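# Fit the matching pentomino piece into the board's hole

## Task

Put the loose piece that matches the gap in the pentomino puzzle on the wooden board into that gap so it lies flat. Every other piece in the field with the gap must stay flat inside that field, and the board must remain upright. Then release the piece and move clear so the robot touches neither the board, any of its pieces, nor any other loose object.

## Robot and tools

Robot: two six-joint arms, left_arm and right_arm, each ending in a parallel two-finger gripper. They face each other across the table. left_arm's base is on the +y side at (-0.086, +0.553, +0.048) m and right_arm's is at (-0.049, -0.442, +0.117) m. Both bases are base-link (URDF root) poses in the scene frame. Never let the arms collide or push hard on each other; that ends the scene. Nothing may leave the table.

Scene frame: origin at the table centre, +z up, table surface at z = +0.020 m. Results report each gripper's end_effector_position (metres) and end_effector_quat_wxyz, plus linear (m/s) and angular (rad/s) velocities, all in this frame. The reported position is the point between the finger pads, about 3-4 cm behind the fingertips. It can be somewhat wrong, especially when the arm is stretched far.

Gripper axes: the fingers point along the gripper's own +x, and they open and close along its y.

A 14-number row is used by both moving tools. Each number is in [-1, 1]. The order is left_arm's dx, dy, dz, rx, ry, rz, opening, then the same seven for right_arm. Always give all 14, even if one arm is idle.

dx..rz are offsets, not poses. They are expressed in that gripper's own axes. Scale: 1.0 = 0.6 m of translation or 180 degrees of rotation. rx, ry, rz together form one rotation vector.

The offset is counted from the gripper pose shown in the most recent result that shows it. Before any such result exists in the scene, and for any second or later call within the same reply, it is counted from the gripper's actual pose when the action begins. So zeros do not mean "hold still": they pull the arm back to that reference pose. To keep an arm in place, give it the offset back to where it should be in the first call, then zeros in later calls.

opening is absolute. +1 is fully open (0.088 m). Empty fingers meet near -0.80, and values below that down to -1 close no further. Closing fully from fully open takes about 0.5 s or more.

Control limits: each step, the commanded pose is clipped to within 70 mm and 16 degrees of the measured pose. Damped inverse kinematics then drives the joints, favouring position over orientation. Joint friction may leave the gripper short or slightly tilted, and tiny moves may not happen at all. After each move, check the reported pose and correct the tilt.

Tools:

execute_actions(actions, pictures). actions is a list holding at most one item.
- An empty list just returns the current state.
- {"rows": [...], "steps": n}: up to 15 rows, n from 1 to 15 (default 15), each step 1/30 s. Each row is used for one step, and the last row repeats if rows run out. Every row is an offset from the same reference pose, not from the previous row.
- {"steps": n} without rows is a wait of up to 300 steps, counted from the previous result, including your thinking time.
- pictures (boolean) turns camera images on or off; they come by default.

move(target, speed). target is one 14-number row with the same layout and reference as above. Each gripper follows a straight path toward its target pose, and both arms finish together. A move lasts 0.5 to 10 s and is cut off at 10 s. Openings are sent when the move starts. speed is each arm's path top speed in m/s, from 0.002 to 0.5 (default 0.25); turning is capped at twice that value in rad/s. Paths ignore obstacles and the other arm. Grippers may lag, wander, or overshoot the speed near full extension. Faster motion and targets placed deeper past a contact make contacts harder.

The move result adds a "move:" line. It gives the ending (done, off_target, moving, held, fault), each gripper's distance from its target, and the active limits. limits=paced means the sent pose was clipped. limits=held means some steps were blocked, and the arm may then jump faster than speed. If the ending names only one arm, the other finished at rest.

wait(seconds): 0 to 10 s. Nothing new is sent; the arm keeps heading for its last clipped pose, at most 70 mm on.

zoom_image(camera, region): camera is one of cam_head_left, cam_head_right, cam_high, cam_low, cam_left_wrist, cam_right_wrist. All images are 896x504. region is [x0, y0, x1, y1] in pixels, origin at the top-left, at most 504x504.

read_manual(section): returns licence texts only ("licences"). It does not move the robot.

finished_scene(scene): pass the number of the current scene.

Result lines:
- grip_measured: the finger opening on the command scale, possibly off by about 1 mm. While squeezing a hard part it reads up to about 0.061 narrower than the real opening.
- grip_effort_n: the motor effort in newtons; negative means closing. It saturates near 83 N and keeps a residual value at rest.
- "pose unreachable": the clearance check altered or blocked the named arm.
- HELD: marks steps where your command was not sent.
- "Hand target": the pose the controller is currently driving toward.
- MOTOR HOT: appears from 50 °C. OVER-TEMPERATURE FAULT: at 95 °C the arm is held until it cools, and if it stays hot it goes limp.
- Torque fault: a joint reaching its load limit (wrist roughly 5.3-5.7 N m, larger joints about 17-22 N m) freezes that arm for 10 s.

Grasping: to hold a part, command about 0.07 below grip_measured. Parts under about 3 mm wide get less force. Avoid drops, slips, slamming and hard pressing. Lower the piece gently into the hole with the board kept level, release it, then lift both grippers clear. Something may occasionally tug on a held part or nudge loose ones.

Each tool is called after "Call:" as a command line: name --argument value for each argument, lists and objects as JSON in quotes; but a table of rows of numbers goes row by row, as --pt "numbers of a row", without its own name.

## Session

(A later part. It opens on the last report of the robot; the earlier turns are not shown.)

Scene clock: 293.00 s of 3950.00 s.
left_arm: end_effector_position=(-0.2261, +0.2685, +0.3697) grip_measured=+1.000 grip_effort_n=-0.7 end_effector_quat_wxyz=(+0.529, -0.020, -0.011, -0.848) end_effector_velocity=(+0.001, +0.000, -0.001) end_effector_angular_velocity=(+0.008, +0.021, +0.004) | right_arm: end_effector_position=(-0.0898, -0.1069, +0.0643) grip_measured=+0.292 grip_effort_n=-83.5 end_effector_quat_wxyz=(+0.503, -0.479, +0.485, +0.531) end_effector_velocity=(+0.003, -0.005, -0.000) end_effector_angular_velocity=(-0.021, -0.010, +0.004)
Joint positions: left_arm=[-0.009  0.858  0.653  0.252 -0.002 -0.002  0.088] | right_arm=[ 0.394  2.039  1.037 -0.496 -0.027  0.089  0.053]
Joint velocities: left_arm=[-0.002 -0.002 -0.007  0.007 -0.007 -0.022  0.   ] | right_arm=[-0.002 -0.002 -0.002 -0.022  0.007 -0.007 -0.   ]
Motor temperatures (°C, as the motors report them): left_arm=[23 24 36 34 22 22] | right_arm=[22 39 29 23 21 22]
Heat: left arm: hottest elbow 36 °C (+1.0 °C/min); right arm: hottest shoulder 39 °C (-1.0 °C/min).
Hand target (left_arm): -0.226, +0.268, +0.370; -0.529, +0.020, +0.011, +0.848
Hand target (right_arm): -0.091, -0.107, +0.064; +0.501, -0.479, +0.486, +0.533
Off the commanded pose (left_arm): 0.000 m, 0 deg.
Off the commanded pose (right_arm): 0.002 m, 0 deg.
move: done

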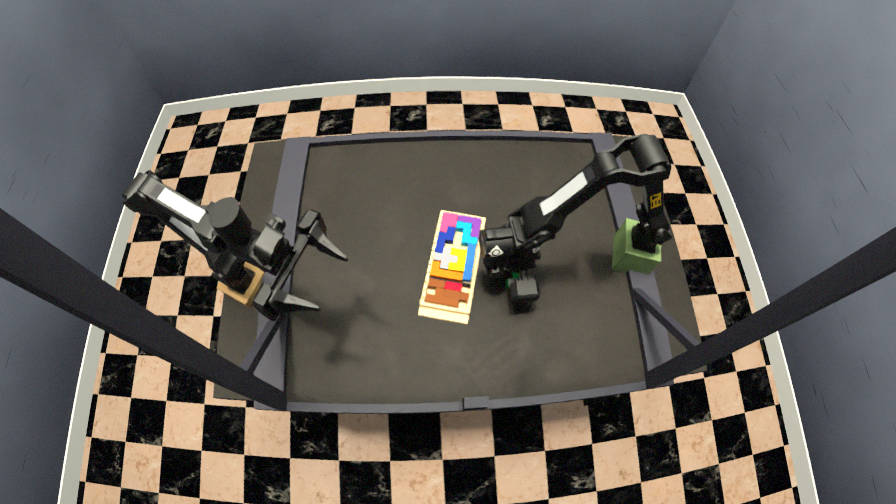

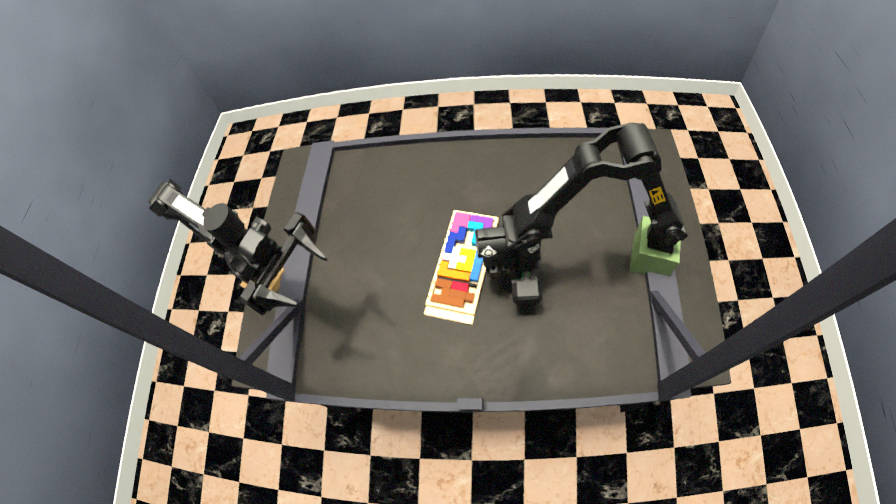

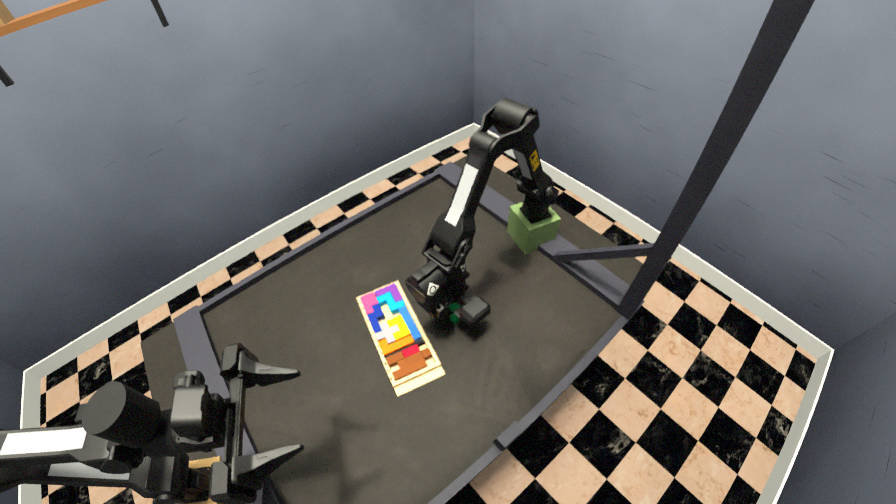

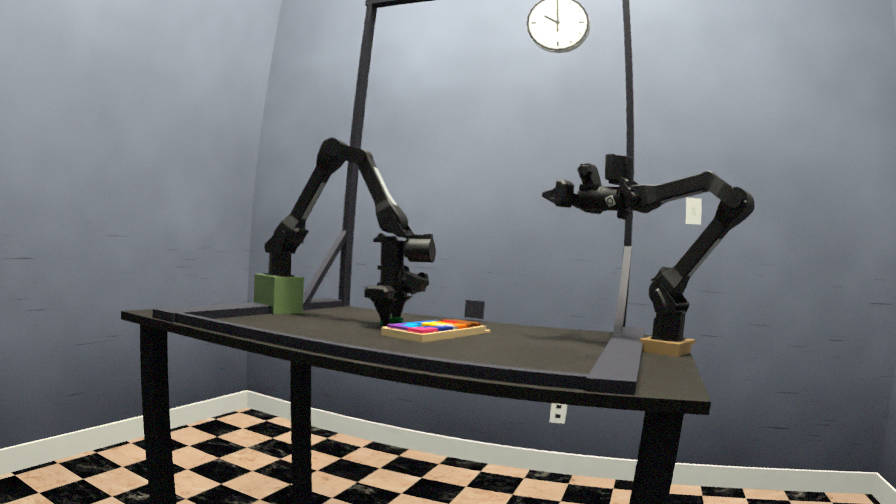

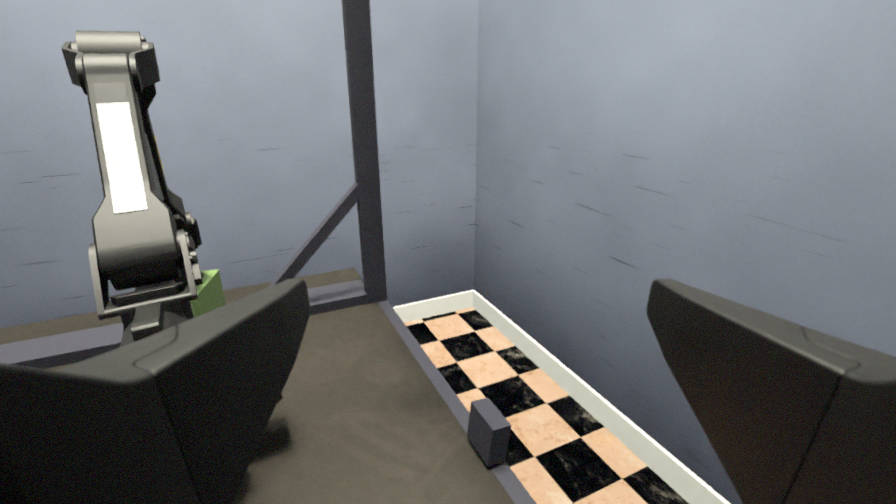

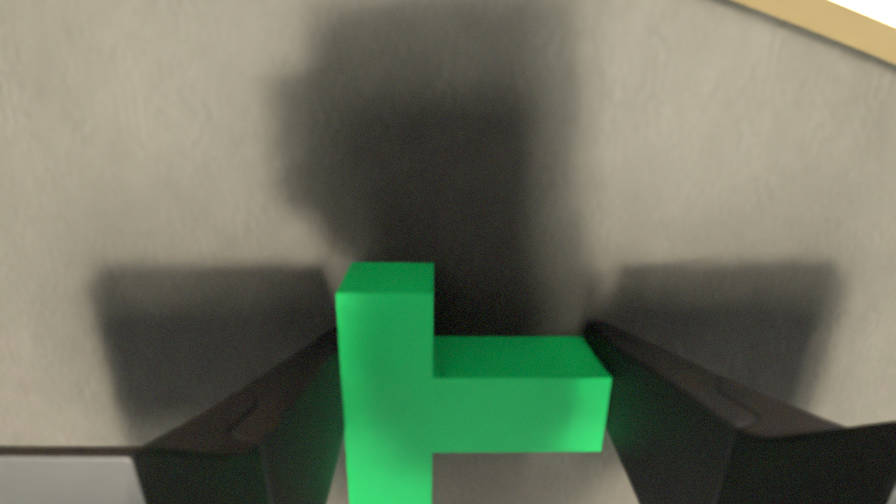

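Call:
move --target '[0,0,0,0,0,0,1, -0.142,-0.163,0.208,0.058,0,0,-1]' --speed 0.15

Scene clock: 308.00 s of 3950.00 s.
left_arm: end_effector_position=(-0.2261, +0.2685, +0.3697) grip_measured=+1.000 grip_effort_n=-1.2 end_effector_quat_wxyz=(+0.529, -0.020, -0.011, -0.848) end_effector_velocity=(-0.002, +0.001, -0.002) end_effector_angular_velocity=(+0.003, -0.010, -0.009) | right_arm: end_effector_position=(+0.0068, +0.0122, +0.1579) grip_measured=+0.292 grip_effort_n=-83.5 end_effector_quat_wxyz=(+0.548, -0.431, +0.528, +0.484) end_effector_velocity=(+0.002, -0.001, +0.002) end_effector_angular_velocity=(-0.018, -0.006, +0.004)
Joint positions: left_arm=[-0.009  0.858  0.653  0.252 -0.002 -0.002  0.088] | right_arm=[ 0.15   2.288  1.874 -1.086 -0.038  0.028  0.053]
Joint velocities: left_arm=[-0.002 -0.002 -0.002 -0.007  0.007  0.007  0.   ] | right_arm=[-0.002  0.012  0.032 -0.037  0.007 -0.007 -0.   ]
Motor temperatures (°C, as the motors report them): left_arm=[23 24 36 35 22 22] | right_arm=[22 39 29 22 21 22]
Heat: left arm: hottest elbow 36 °C (+0.0 °C/min); right arm: hottest shoulder 39 °C (-1.0 °C/min).
Hand target (left_arm): -0.226, +0.268, +0.370; -0.529, +0.020, +0.011, +0.848
Hand target (right_arm): +0.008, +0.015, +0.155; +0.545, -0.432, +0.530, +0.484
Off the commanded pose (left_arm): 0.000 m, 0 deg.
Off the commanded pose (right_arm): 0.004 m, 1 deg.
After step 90, 10.27 s passed at rest.
move: done

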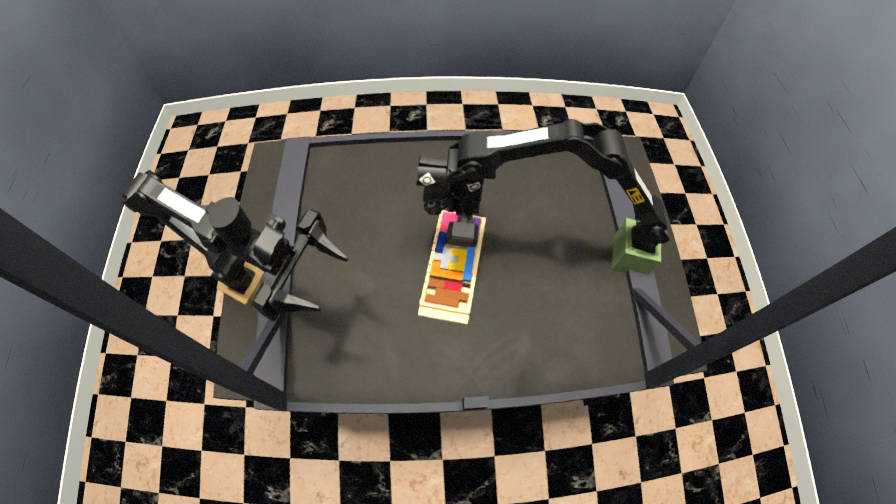

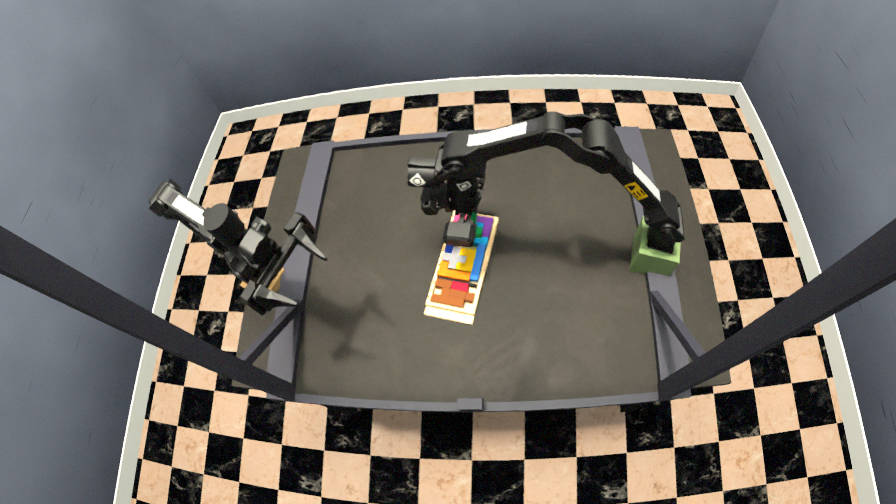

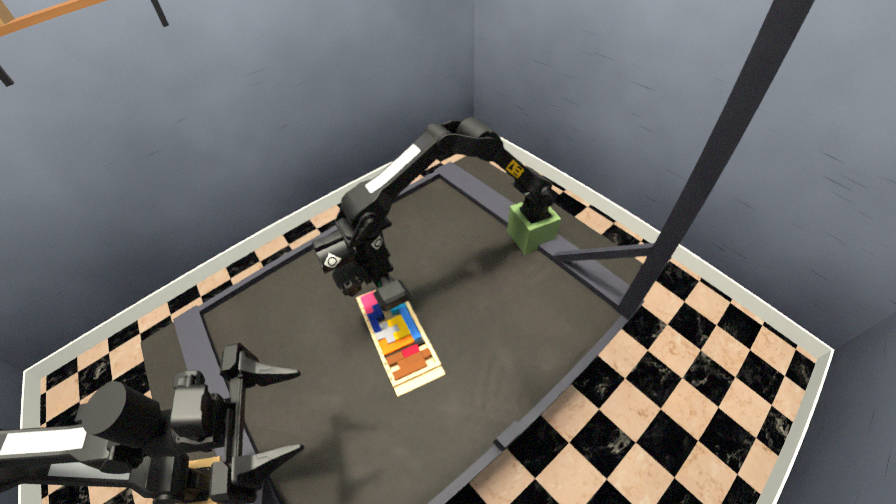

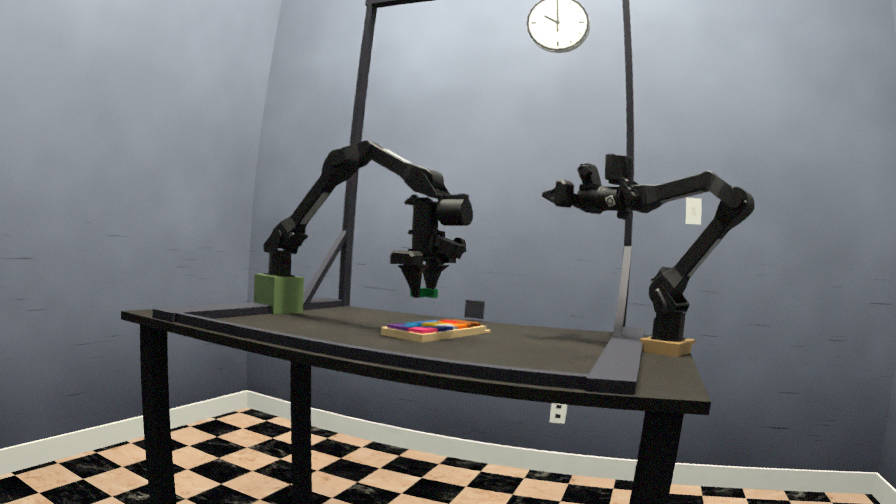

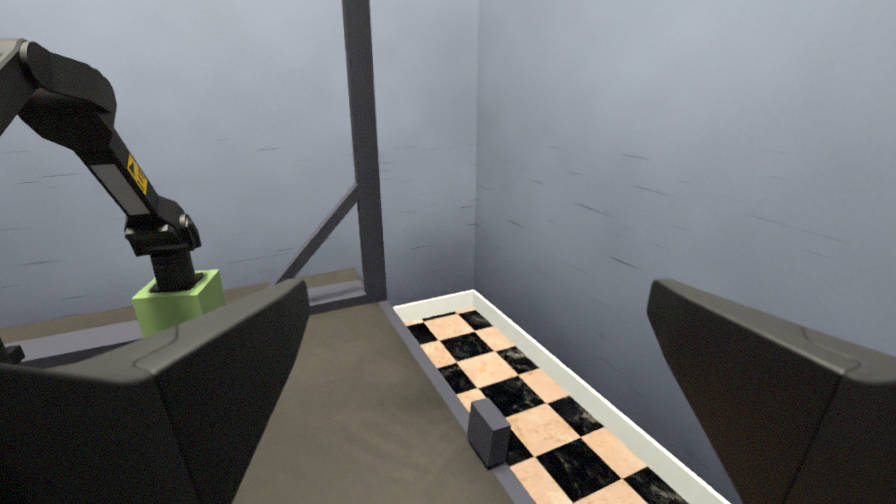

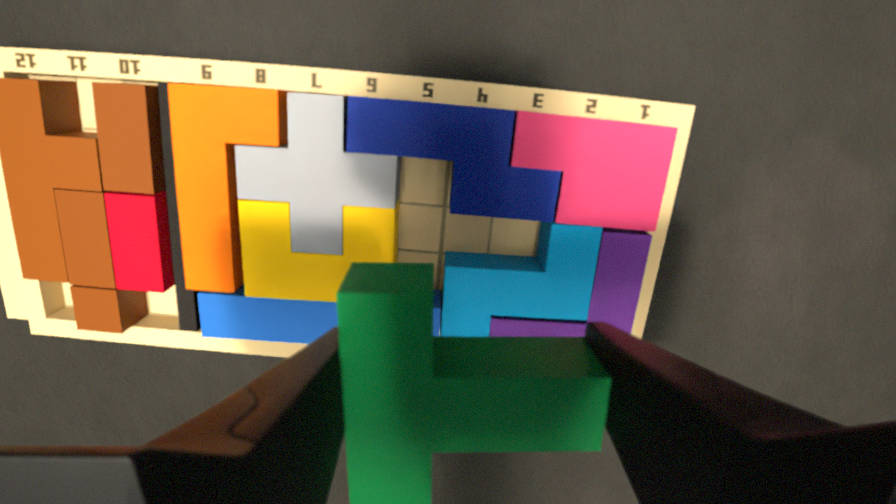

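Call:
move --target '[0,0,0,0,0,0,1, 0.07,-0.005,0.005,0.028,0,0,-1]' --speed 0.08

Scene clock: 342.60 s of 3950.00 s.
left_arm: end_effector_position=(-0.2261, +0.2685, +0.3697) grip_measured=+1.000 grip_effort_n=-1.2 end_effector_quat_wxyz=(+0.529, -0.020, -0.011, -0.848) end_effector_velocity=(+0.000, +0.000, -0.005) end_effector_angular_velocity=(+0.023, -0.003, +0.005) | right_arm: end_effector_position=(+0.0081, +0.0215, +0.1261) grip_measured=+0.292 grip_effort_n=-83.5 end_effector_quat_wxyz=(+0.570, -0.403, +0.541, +0.468) end_effector_velocity=(+0.003, +0.004, +0.001) end_effector_angular_velocity=(+0.021, -0.011, +0.004)
Joint positions: left_arm=[-0.009  0.858  0.653  0.252 -0.002 -0.002  0.088] | right_arm=[ 0.15   2.338  1.828 -0.967 -0.038  0.109  0.053]
Joint velocities: left_arm=[-0.002 -0.002 -0.002 -0.022 -0.007 -0.007  0.   ] | right_arm=[-0.002 -0.002 -0.002  0.022  0.007 -0.007  0.   ]
Motor temperatures (°C, as the motors report them): left_arm=[23 24 36 35 22 22] | right_arm=[22 41 32 22 21 22]
Heat: left arm: hottest elbow 36 °C (+0.0 °C/min); right arm: hottest shoulder 41 °C (+1.0 °C/min).
Hand target (left_arm): -0.226, +0.268, +0.370; -0.529, +0.020, +0.011, +0.848
Hand target (right_arm): +0.009, +0.018, +0.116; +0.566, -0.407, +0.549, +0.461
Off the commanded pose (left_arm): 0.000 m, 0 deg.
Off the commanded pose (right_arm): 0.011 m, 1 deg.
After step 90, 30.63 s passed at rest.
move: off_target (right_arm)

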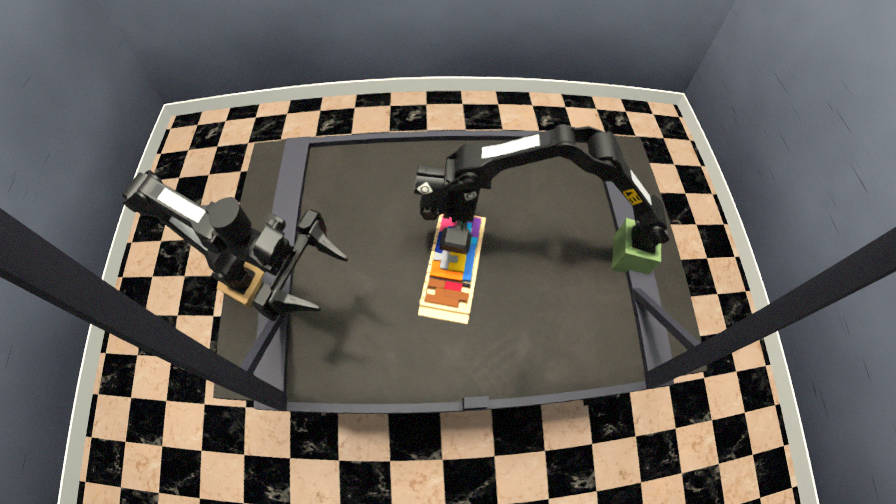

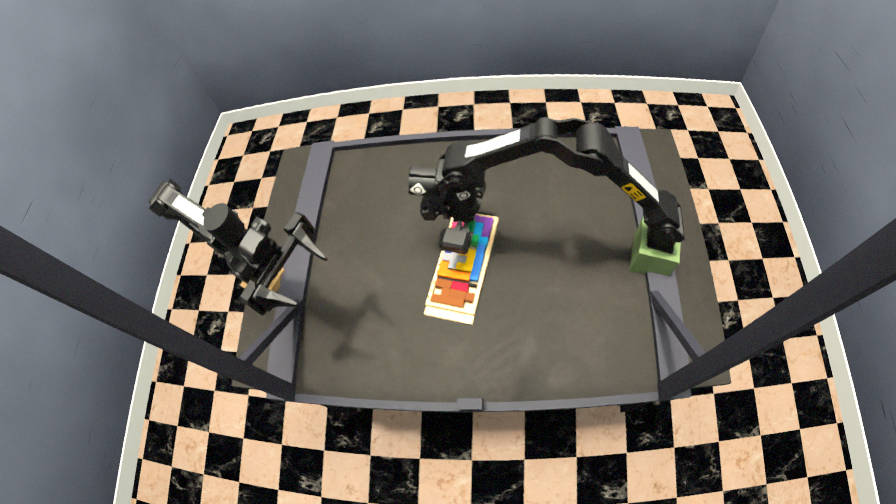

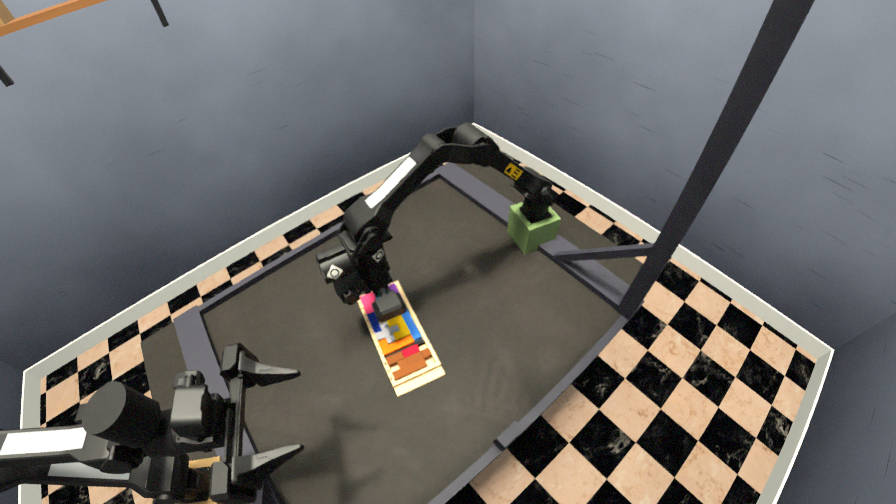

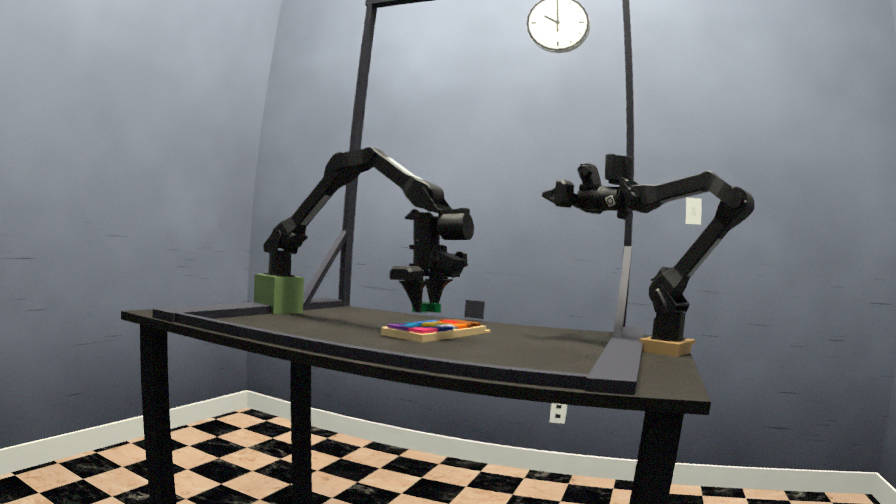

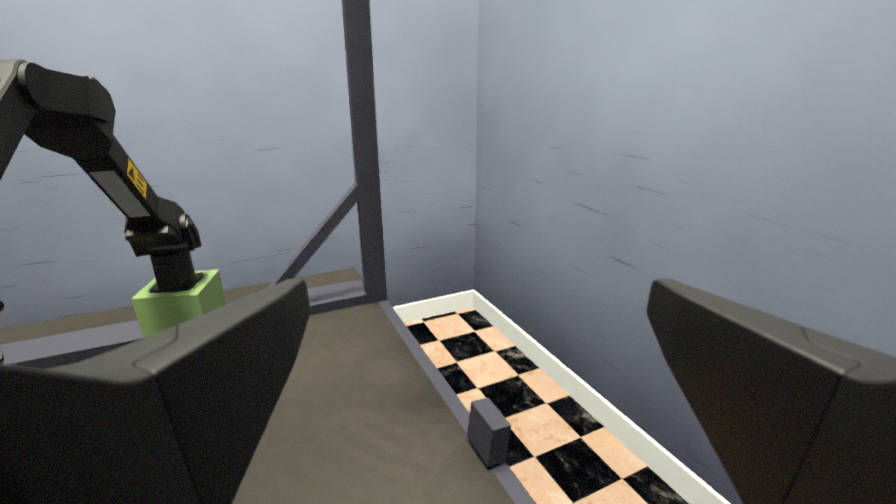

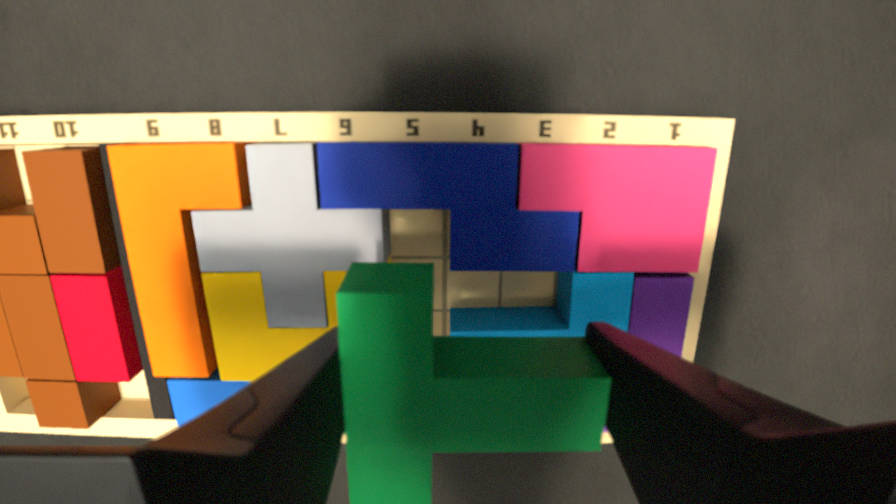

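Call:
move --target '[0,0,0,0,0,0,1, 0.055,-0.003,0,0,0,0,-1]' --speed 0.04

Scene clock: 358.30 s of 3950.00 s.
left_arm: end_effector_position=(-0.2261, +0.2685, +0.3697) grip_measured=+1.000 grip_effort_n=-0.7 end_effector_quat_wxyz=(+0.529, -0.020, -0.011, -0.848) end_effector_velocity=(+0.000, -0.000, -0.008) end_effector_angular_velocity=(+0.030, -0.022, +0.005) | right_arm: end_effector_position=(+0.0090, +0.0285, +0.1032) grip_measured=+0.292 grip_effort_n=-83.5 end_effector_quat_wxyz=(+0.576, -0.397, +0.535, +0.474) end_effector_velocity=(-0.002, -0.002, +0.000) end_effector_angular_velocity=(-0.004, +0.020, +0.022)
Joint positions: left_arm=[-0.009  0.858  0.653  0.252 -0.002 -0.002  0.088] | right_arm=[ 0.15   2.375  1.797 -0.876 -0.038  0.11   0.053]
Joint velocities: left_arm=[-0.002 -0.002 -0.002 -0.037 -0.007  0.007  0.   ] | right_arm=[-0.002 -0.002 -0.002 -0.007 -0.022 -0.022 -0.   ]
Motor temperatures (°C, as the motors report them): left_arm=[23 24 36 35 22 22] | right_arm=[22 42 31 22 21 22]
Heat: left arm: hottest elbow 36 °C (+0.0 °C/min); right arm: hottest shoulder 42 °C (+3.0 °C/min).
Hand target (left_arm): -0.226, +0.268, +0.370; -0.529, +0.020, +0.011, +0.848
Hand target (right_arm): +0.009, +0.024, +0.093; +0.570, -0.403, +0.541, +0.468
Off the commanded pose (left_arm): 0.000 m, 0 deg.
Off the commanded pose (right_arm): 0.011 m, 1 deg.
After step 90, 11.50 s passed at rest.
move: off_target (right_arm)

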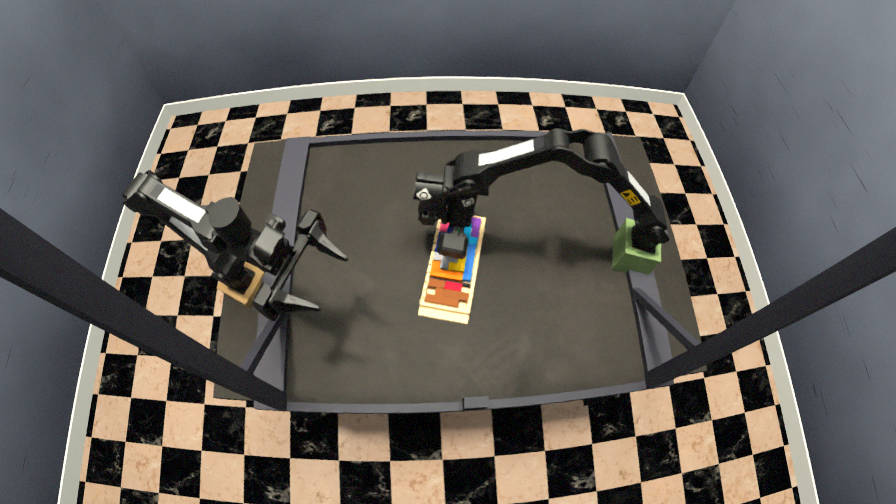

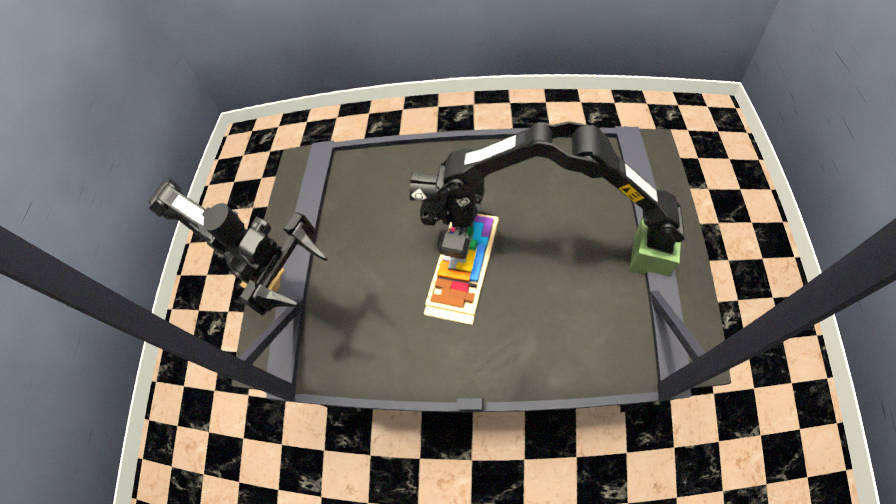

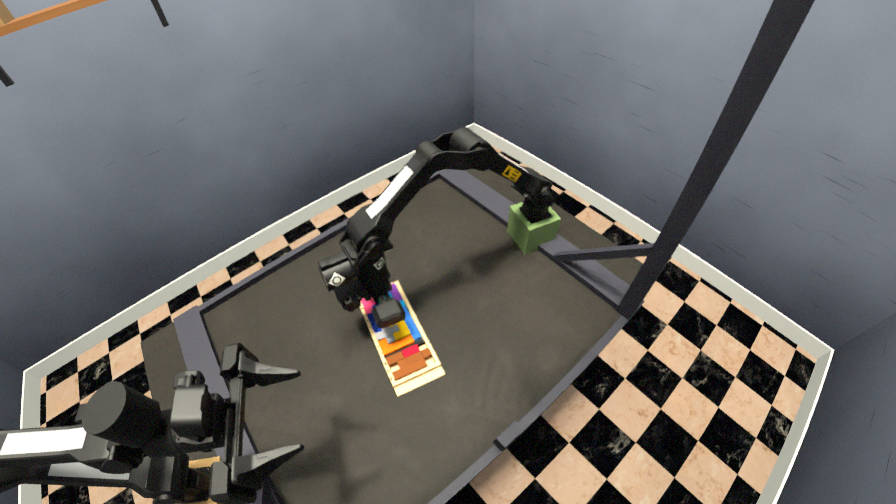

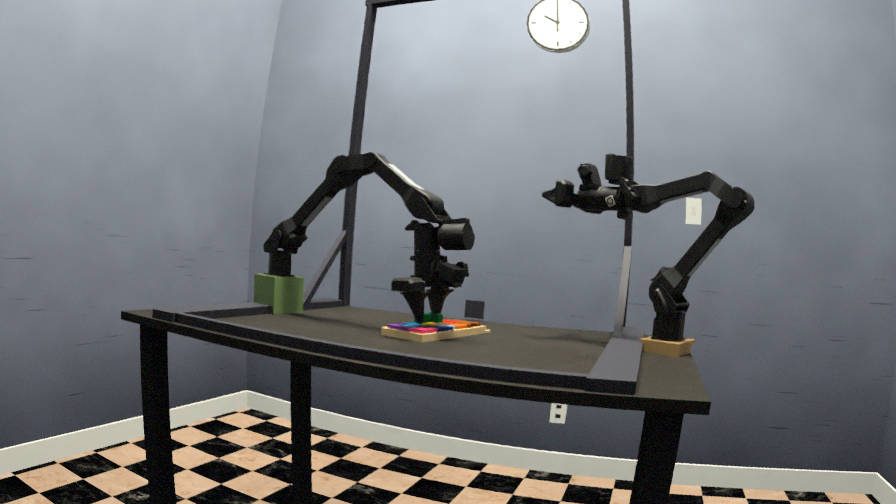

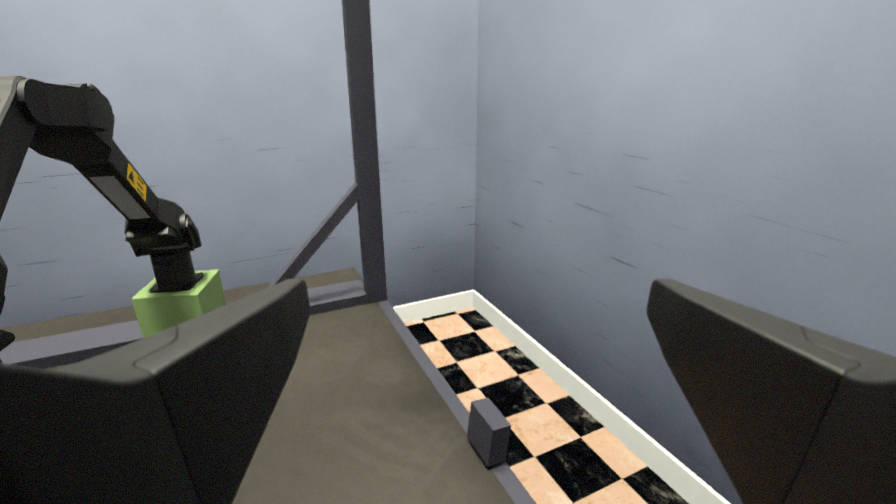

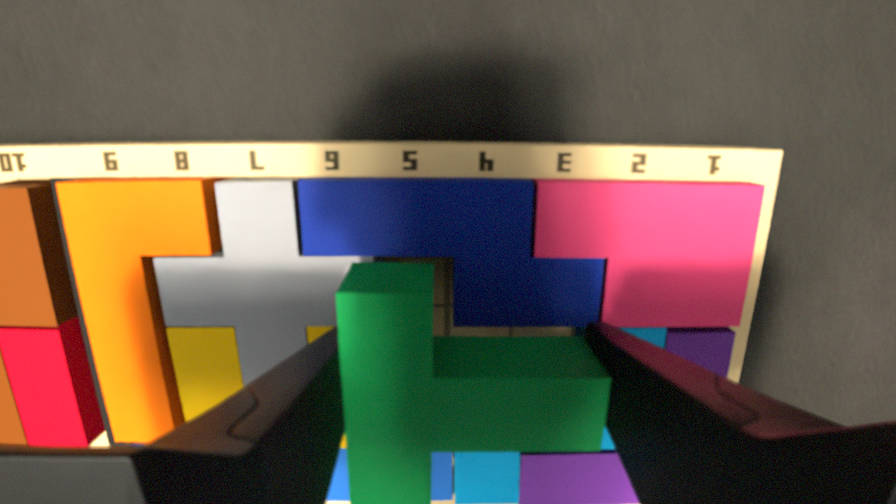

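Call:
move --target '[0,0,0,0,0,0,1, 0,-0.008,0,0,0,0,-1]' --speed 0.02

Scene clock: 375.57 s of 3950.00 s.
left_arm: end_effector_position=(-0.2261, +0.2685, +0.3697) grip_measured=+1.000 grip_effort_n=-1.2 end_effector_quat_wxyz=(+0.529, -0.020, -0.011, -0.848) end_effector_velocity=(+0.000, +0.000, -0.002) end_effector_angular_velocity=(+0.010, +0.004, +0.005) | right_arm: end_effector_position=(+0.0122, +0.0282, +0.1033) grip_measured=+0.292 grip_effort_n=-83.5 end_effector_quat_wxyz=(+0.576, -0.397, +0.535, +0.474) end_effector_velocity=(-0.001, -0.007, -0.001) end_effector_angular_velocity=(-0.025, +0.010, +0.006)
Joint positions: left_arm=[-0.009  0.858  0.653  0.252 -0.002 -0.002  0.088] | right_arm=[ 0.143  2.375  1.797 -0.875 -0.038  0.103  0.053]
Joint velocities: left_arm=[-0.002 -0.002 -0.002 -0.007 -0.007 -0.007  0.   ] | right_arm=[-0.002 -0.002 -0.007 -0.022 -0.007 -0.007 -0.   ]
Motor temperatures (°C, as the motors report them): left_arm=[23 24 36 35 22 22] | right_arm=[22 42 31 23 21 22]
Heat: left arm: hottest elbow 36 °C (+0.0 °C/min); right arm: hottest shoulder 42 °C (+2.0 °C/min).
Hand target (left_arm): -0.226, +0.268, +0.370; -0.529, +0.020, +0.011, +0.848
Hand target (right_arm): +0.014, +0.027, +0.103; +0.576, -0.397, +0.535, +0.474
Off the commanded pose (left_arm): 0.000 m, 0 deg.
Off the commanded pose (right_arm): 0.002 m, 0 deg.
After step 90, 13.57 s passed at rest.
move: done

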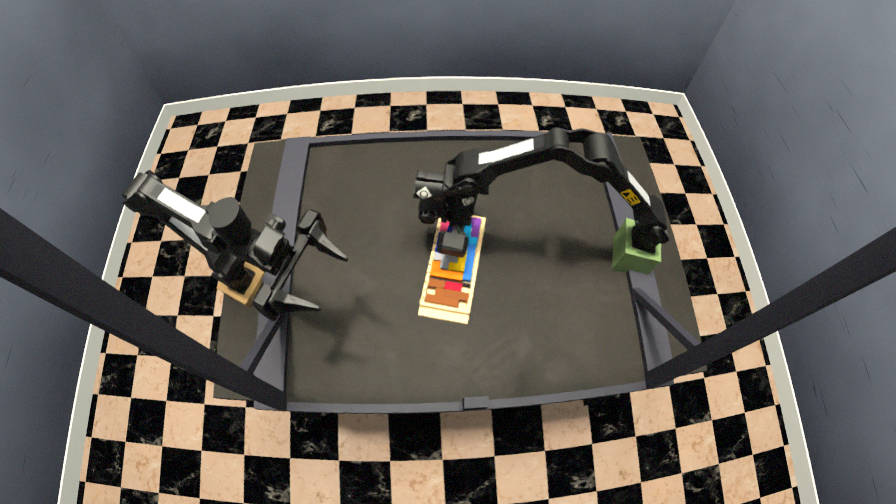

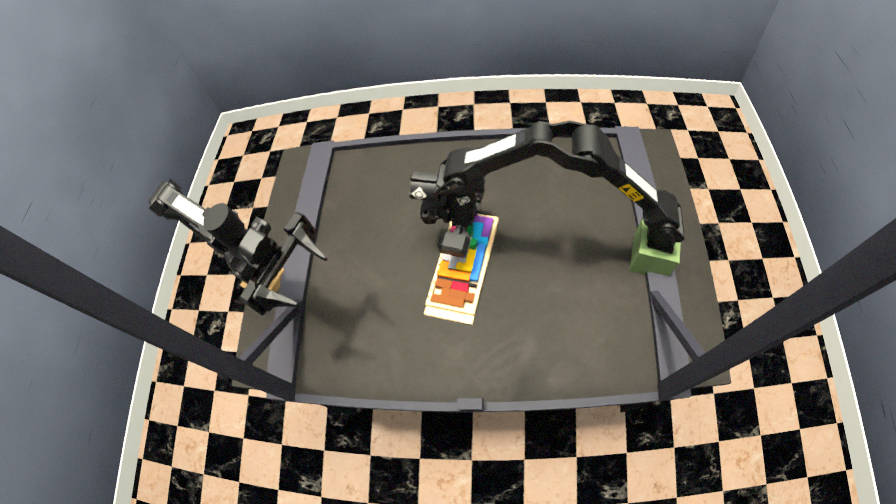

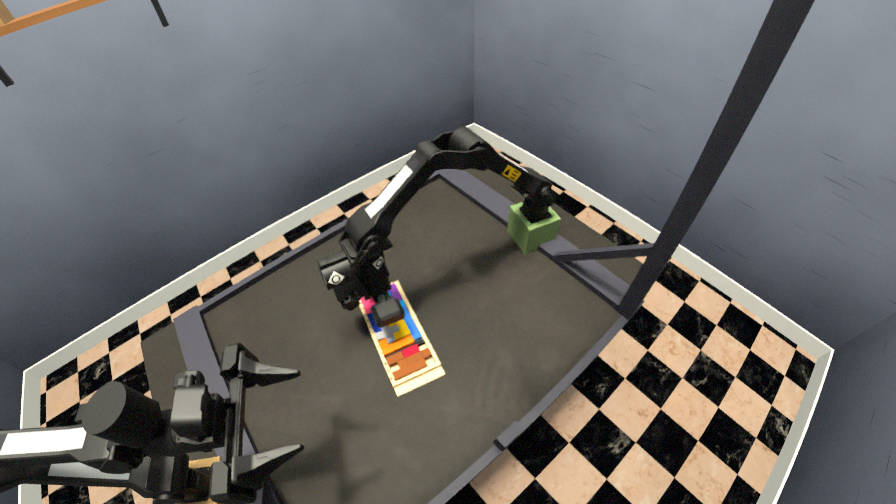

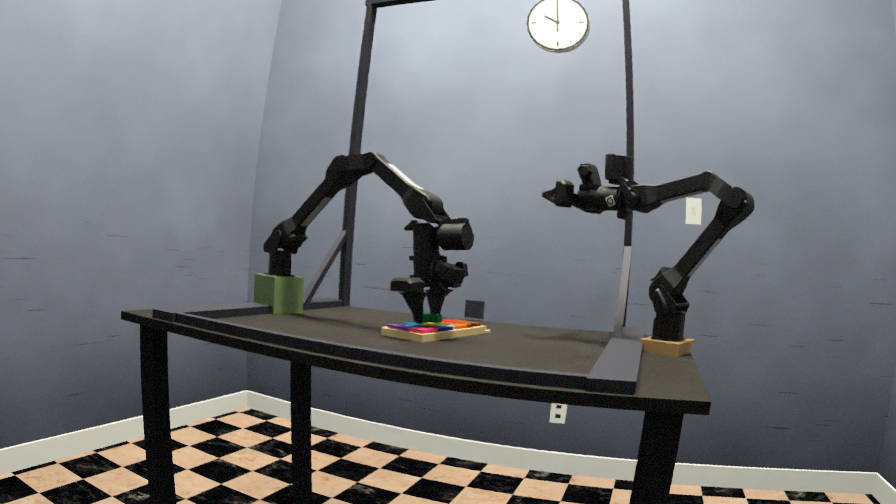

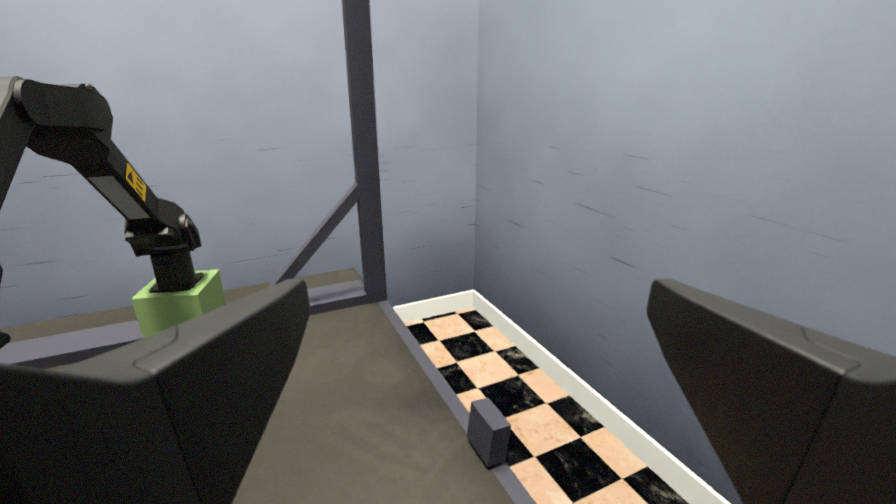

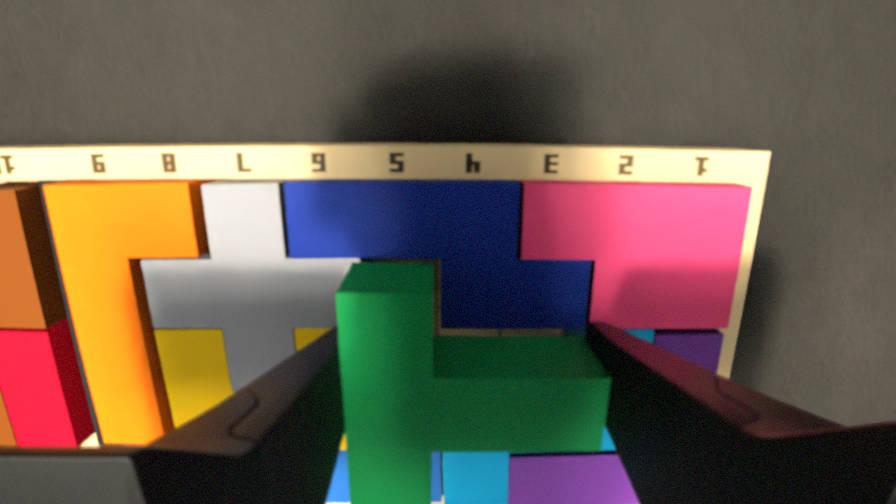

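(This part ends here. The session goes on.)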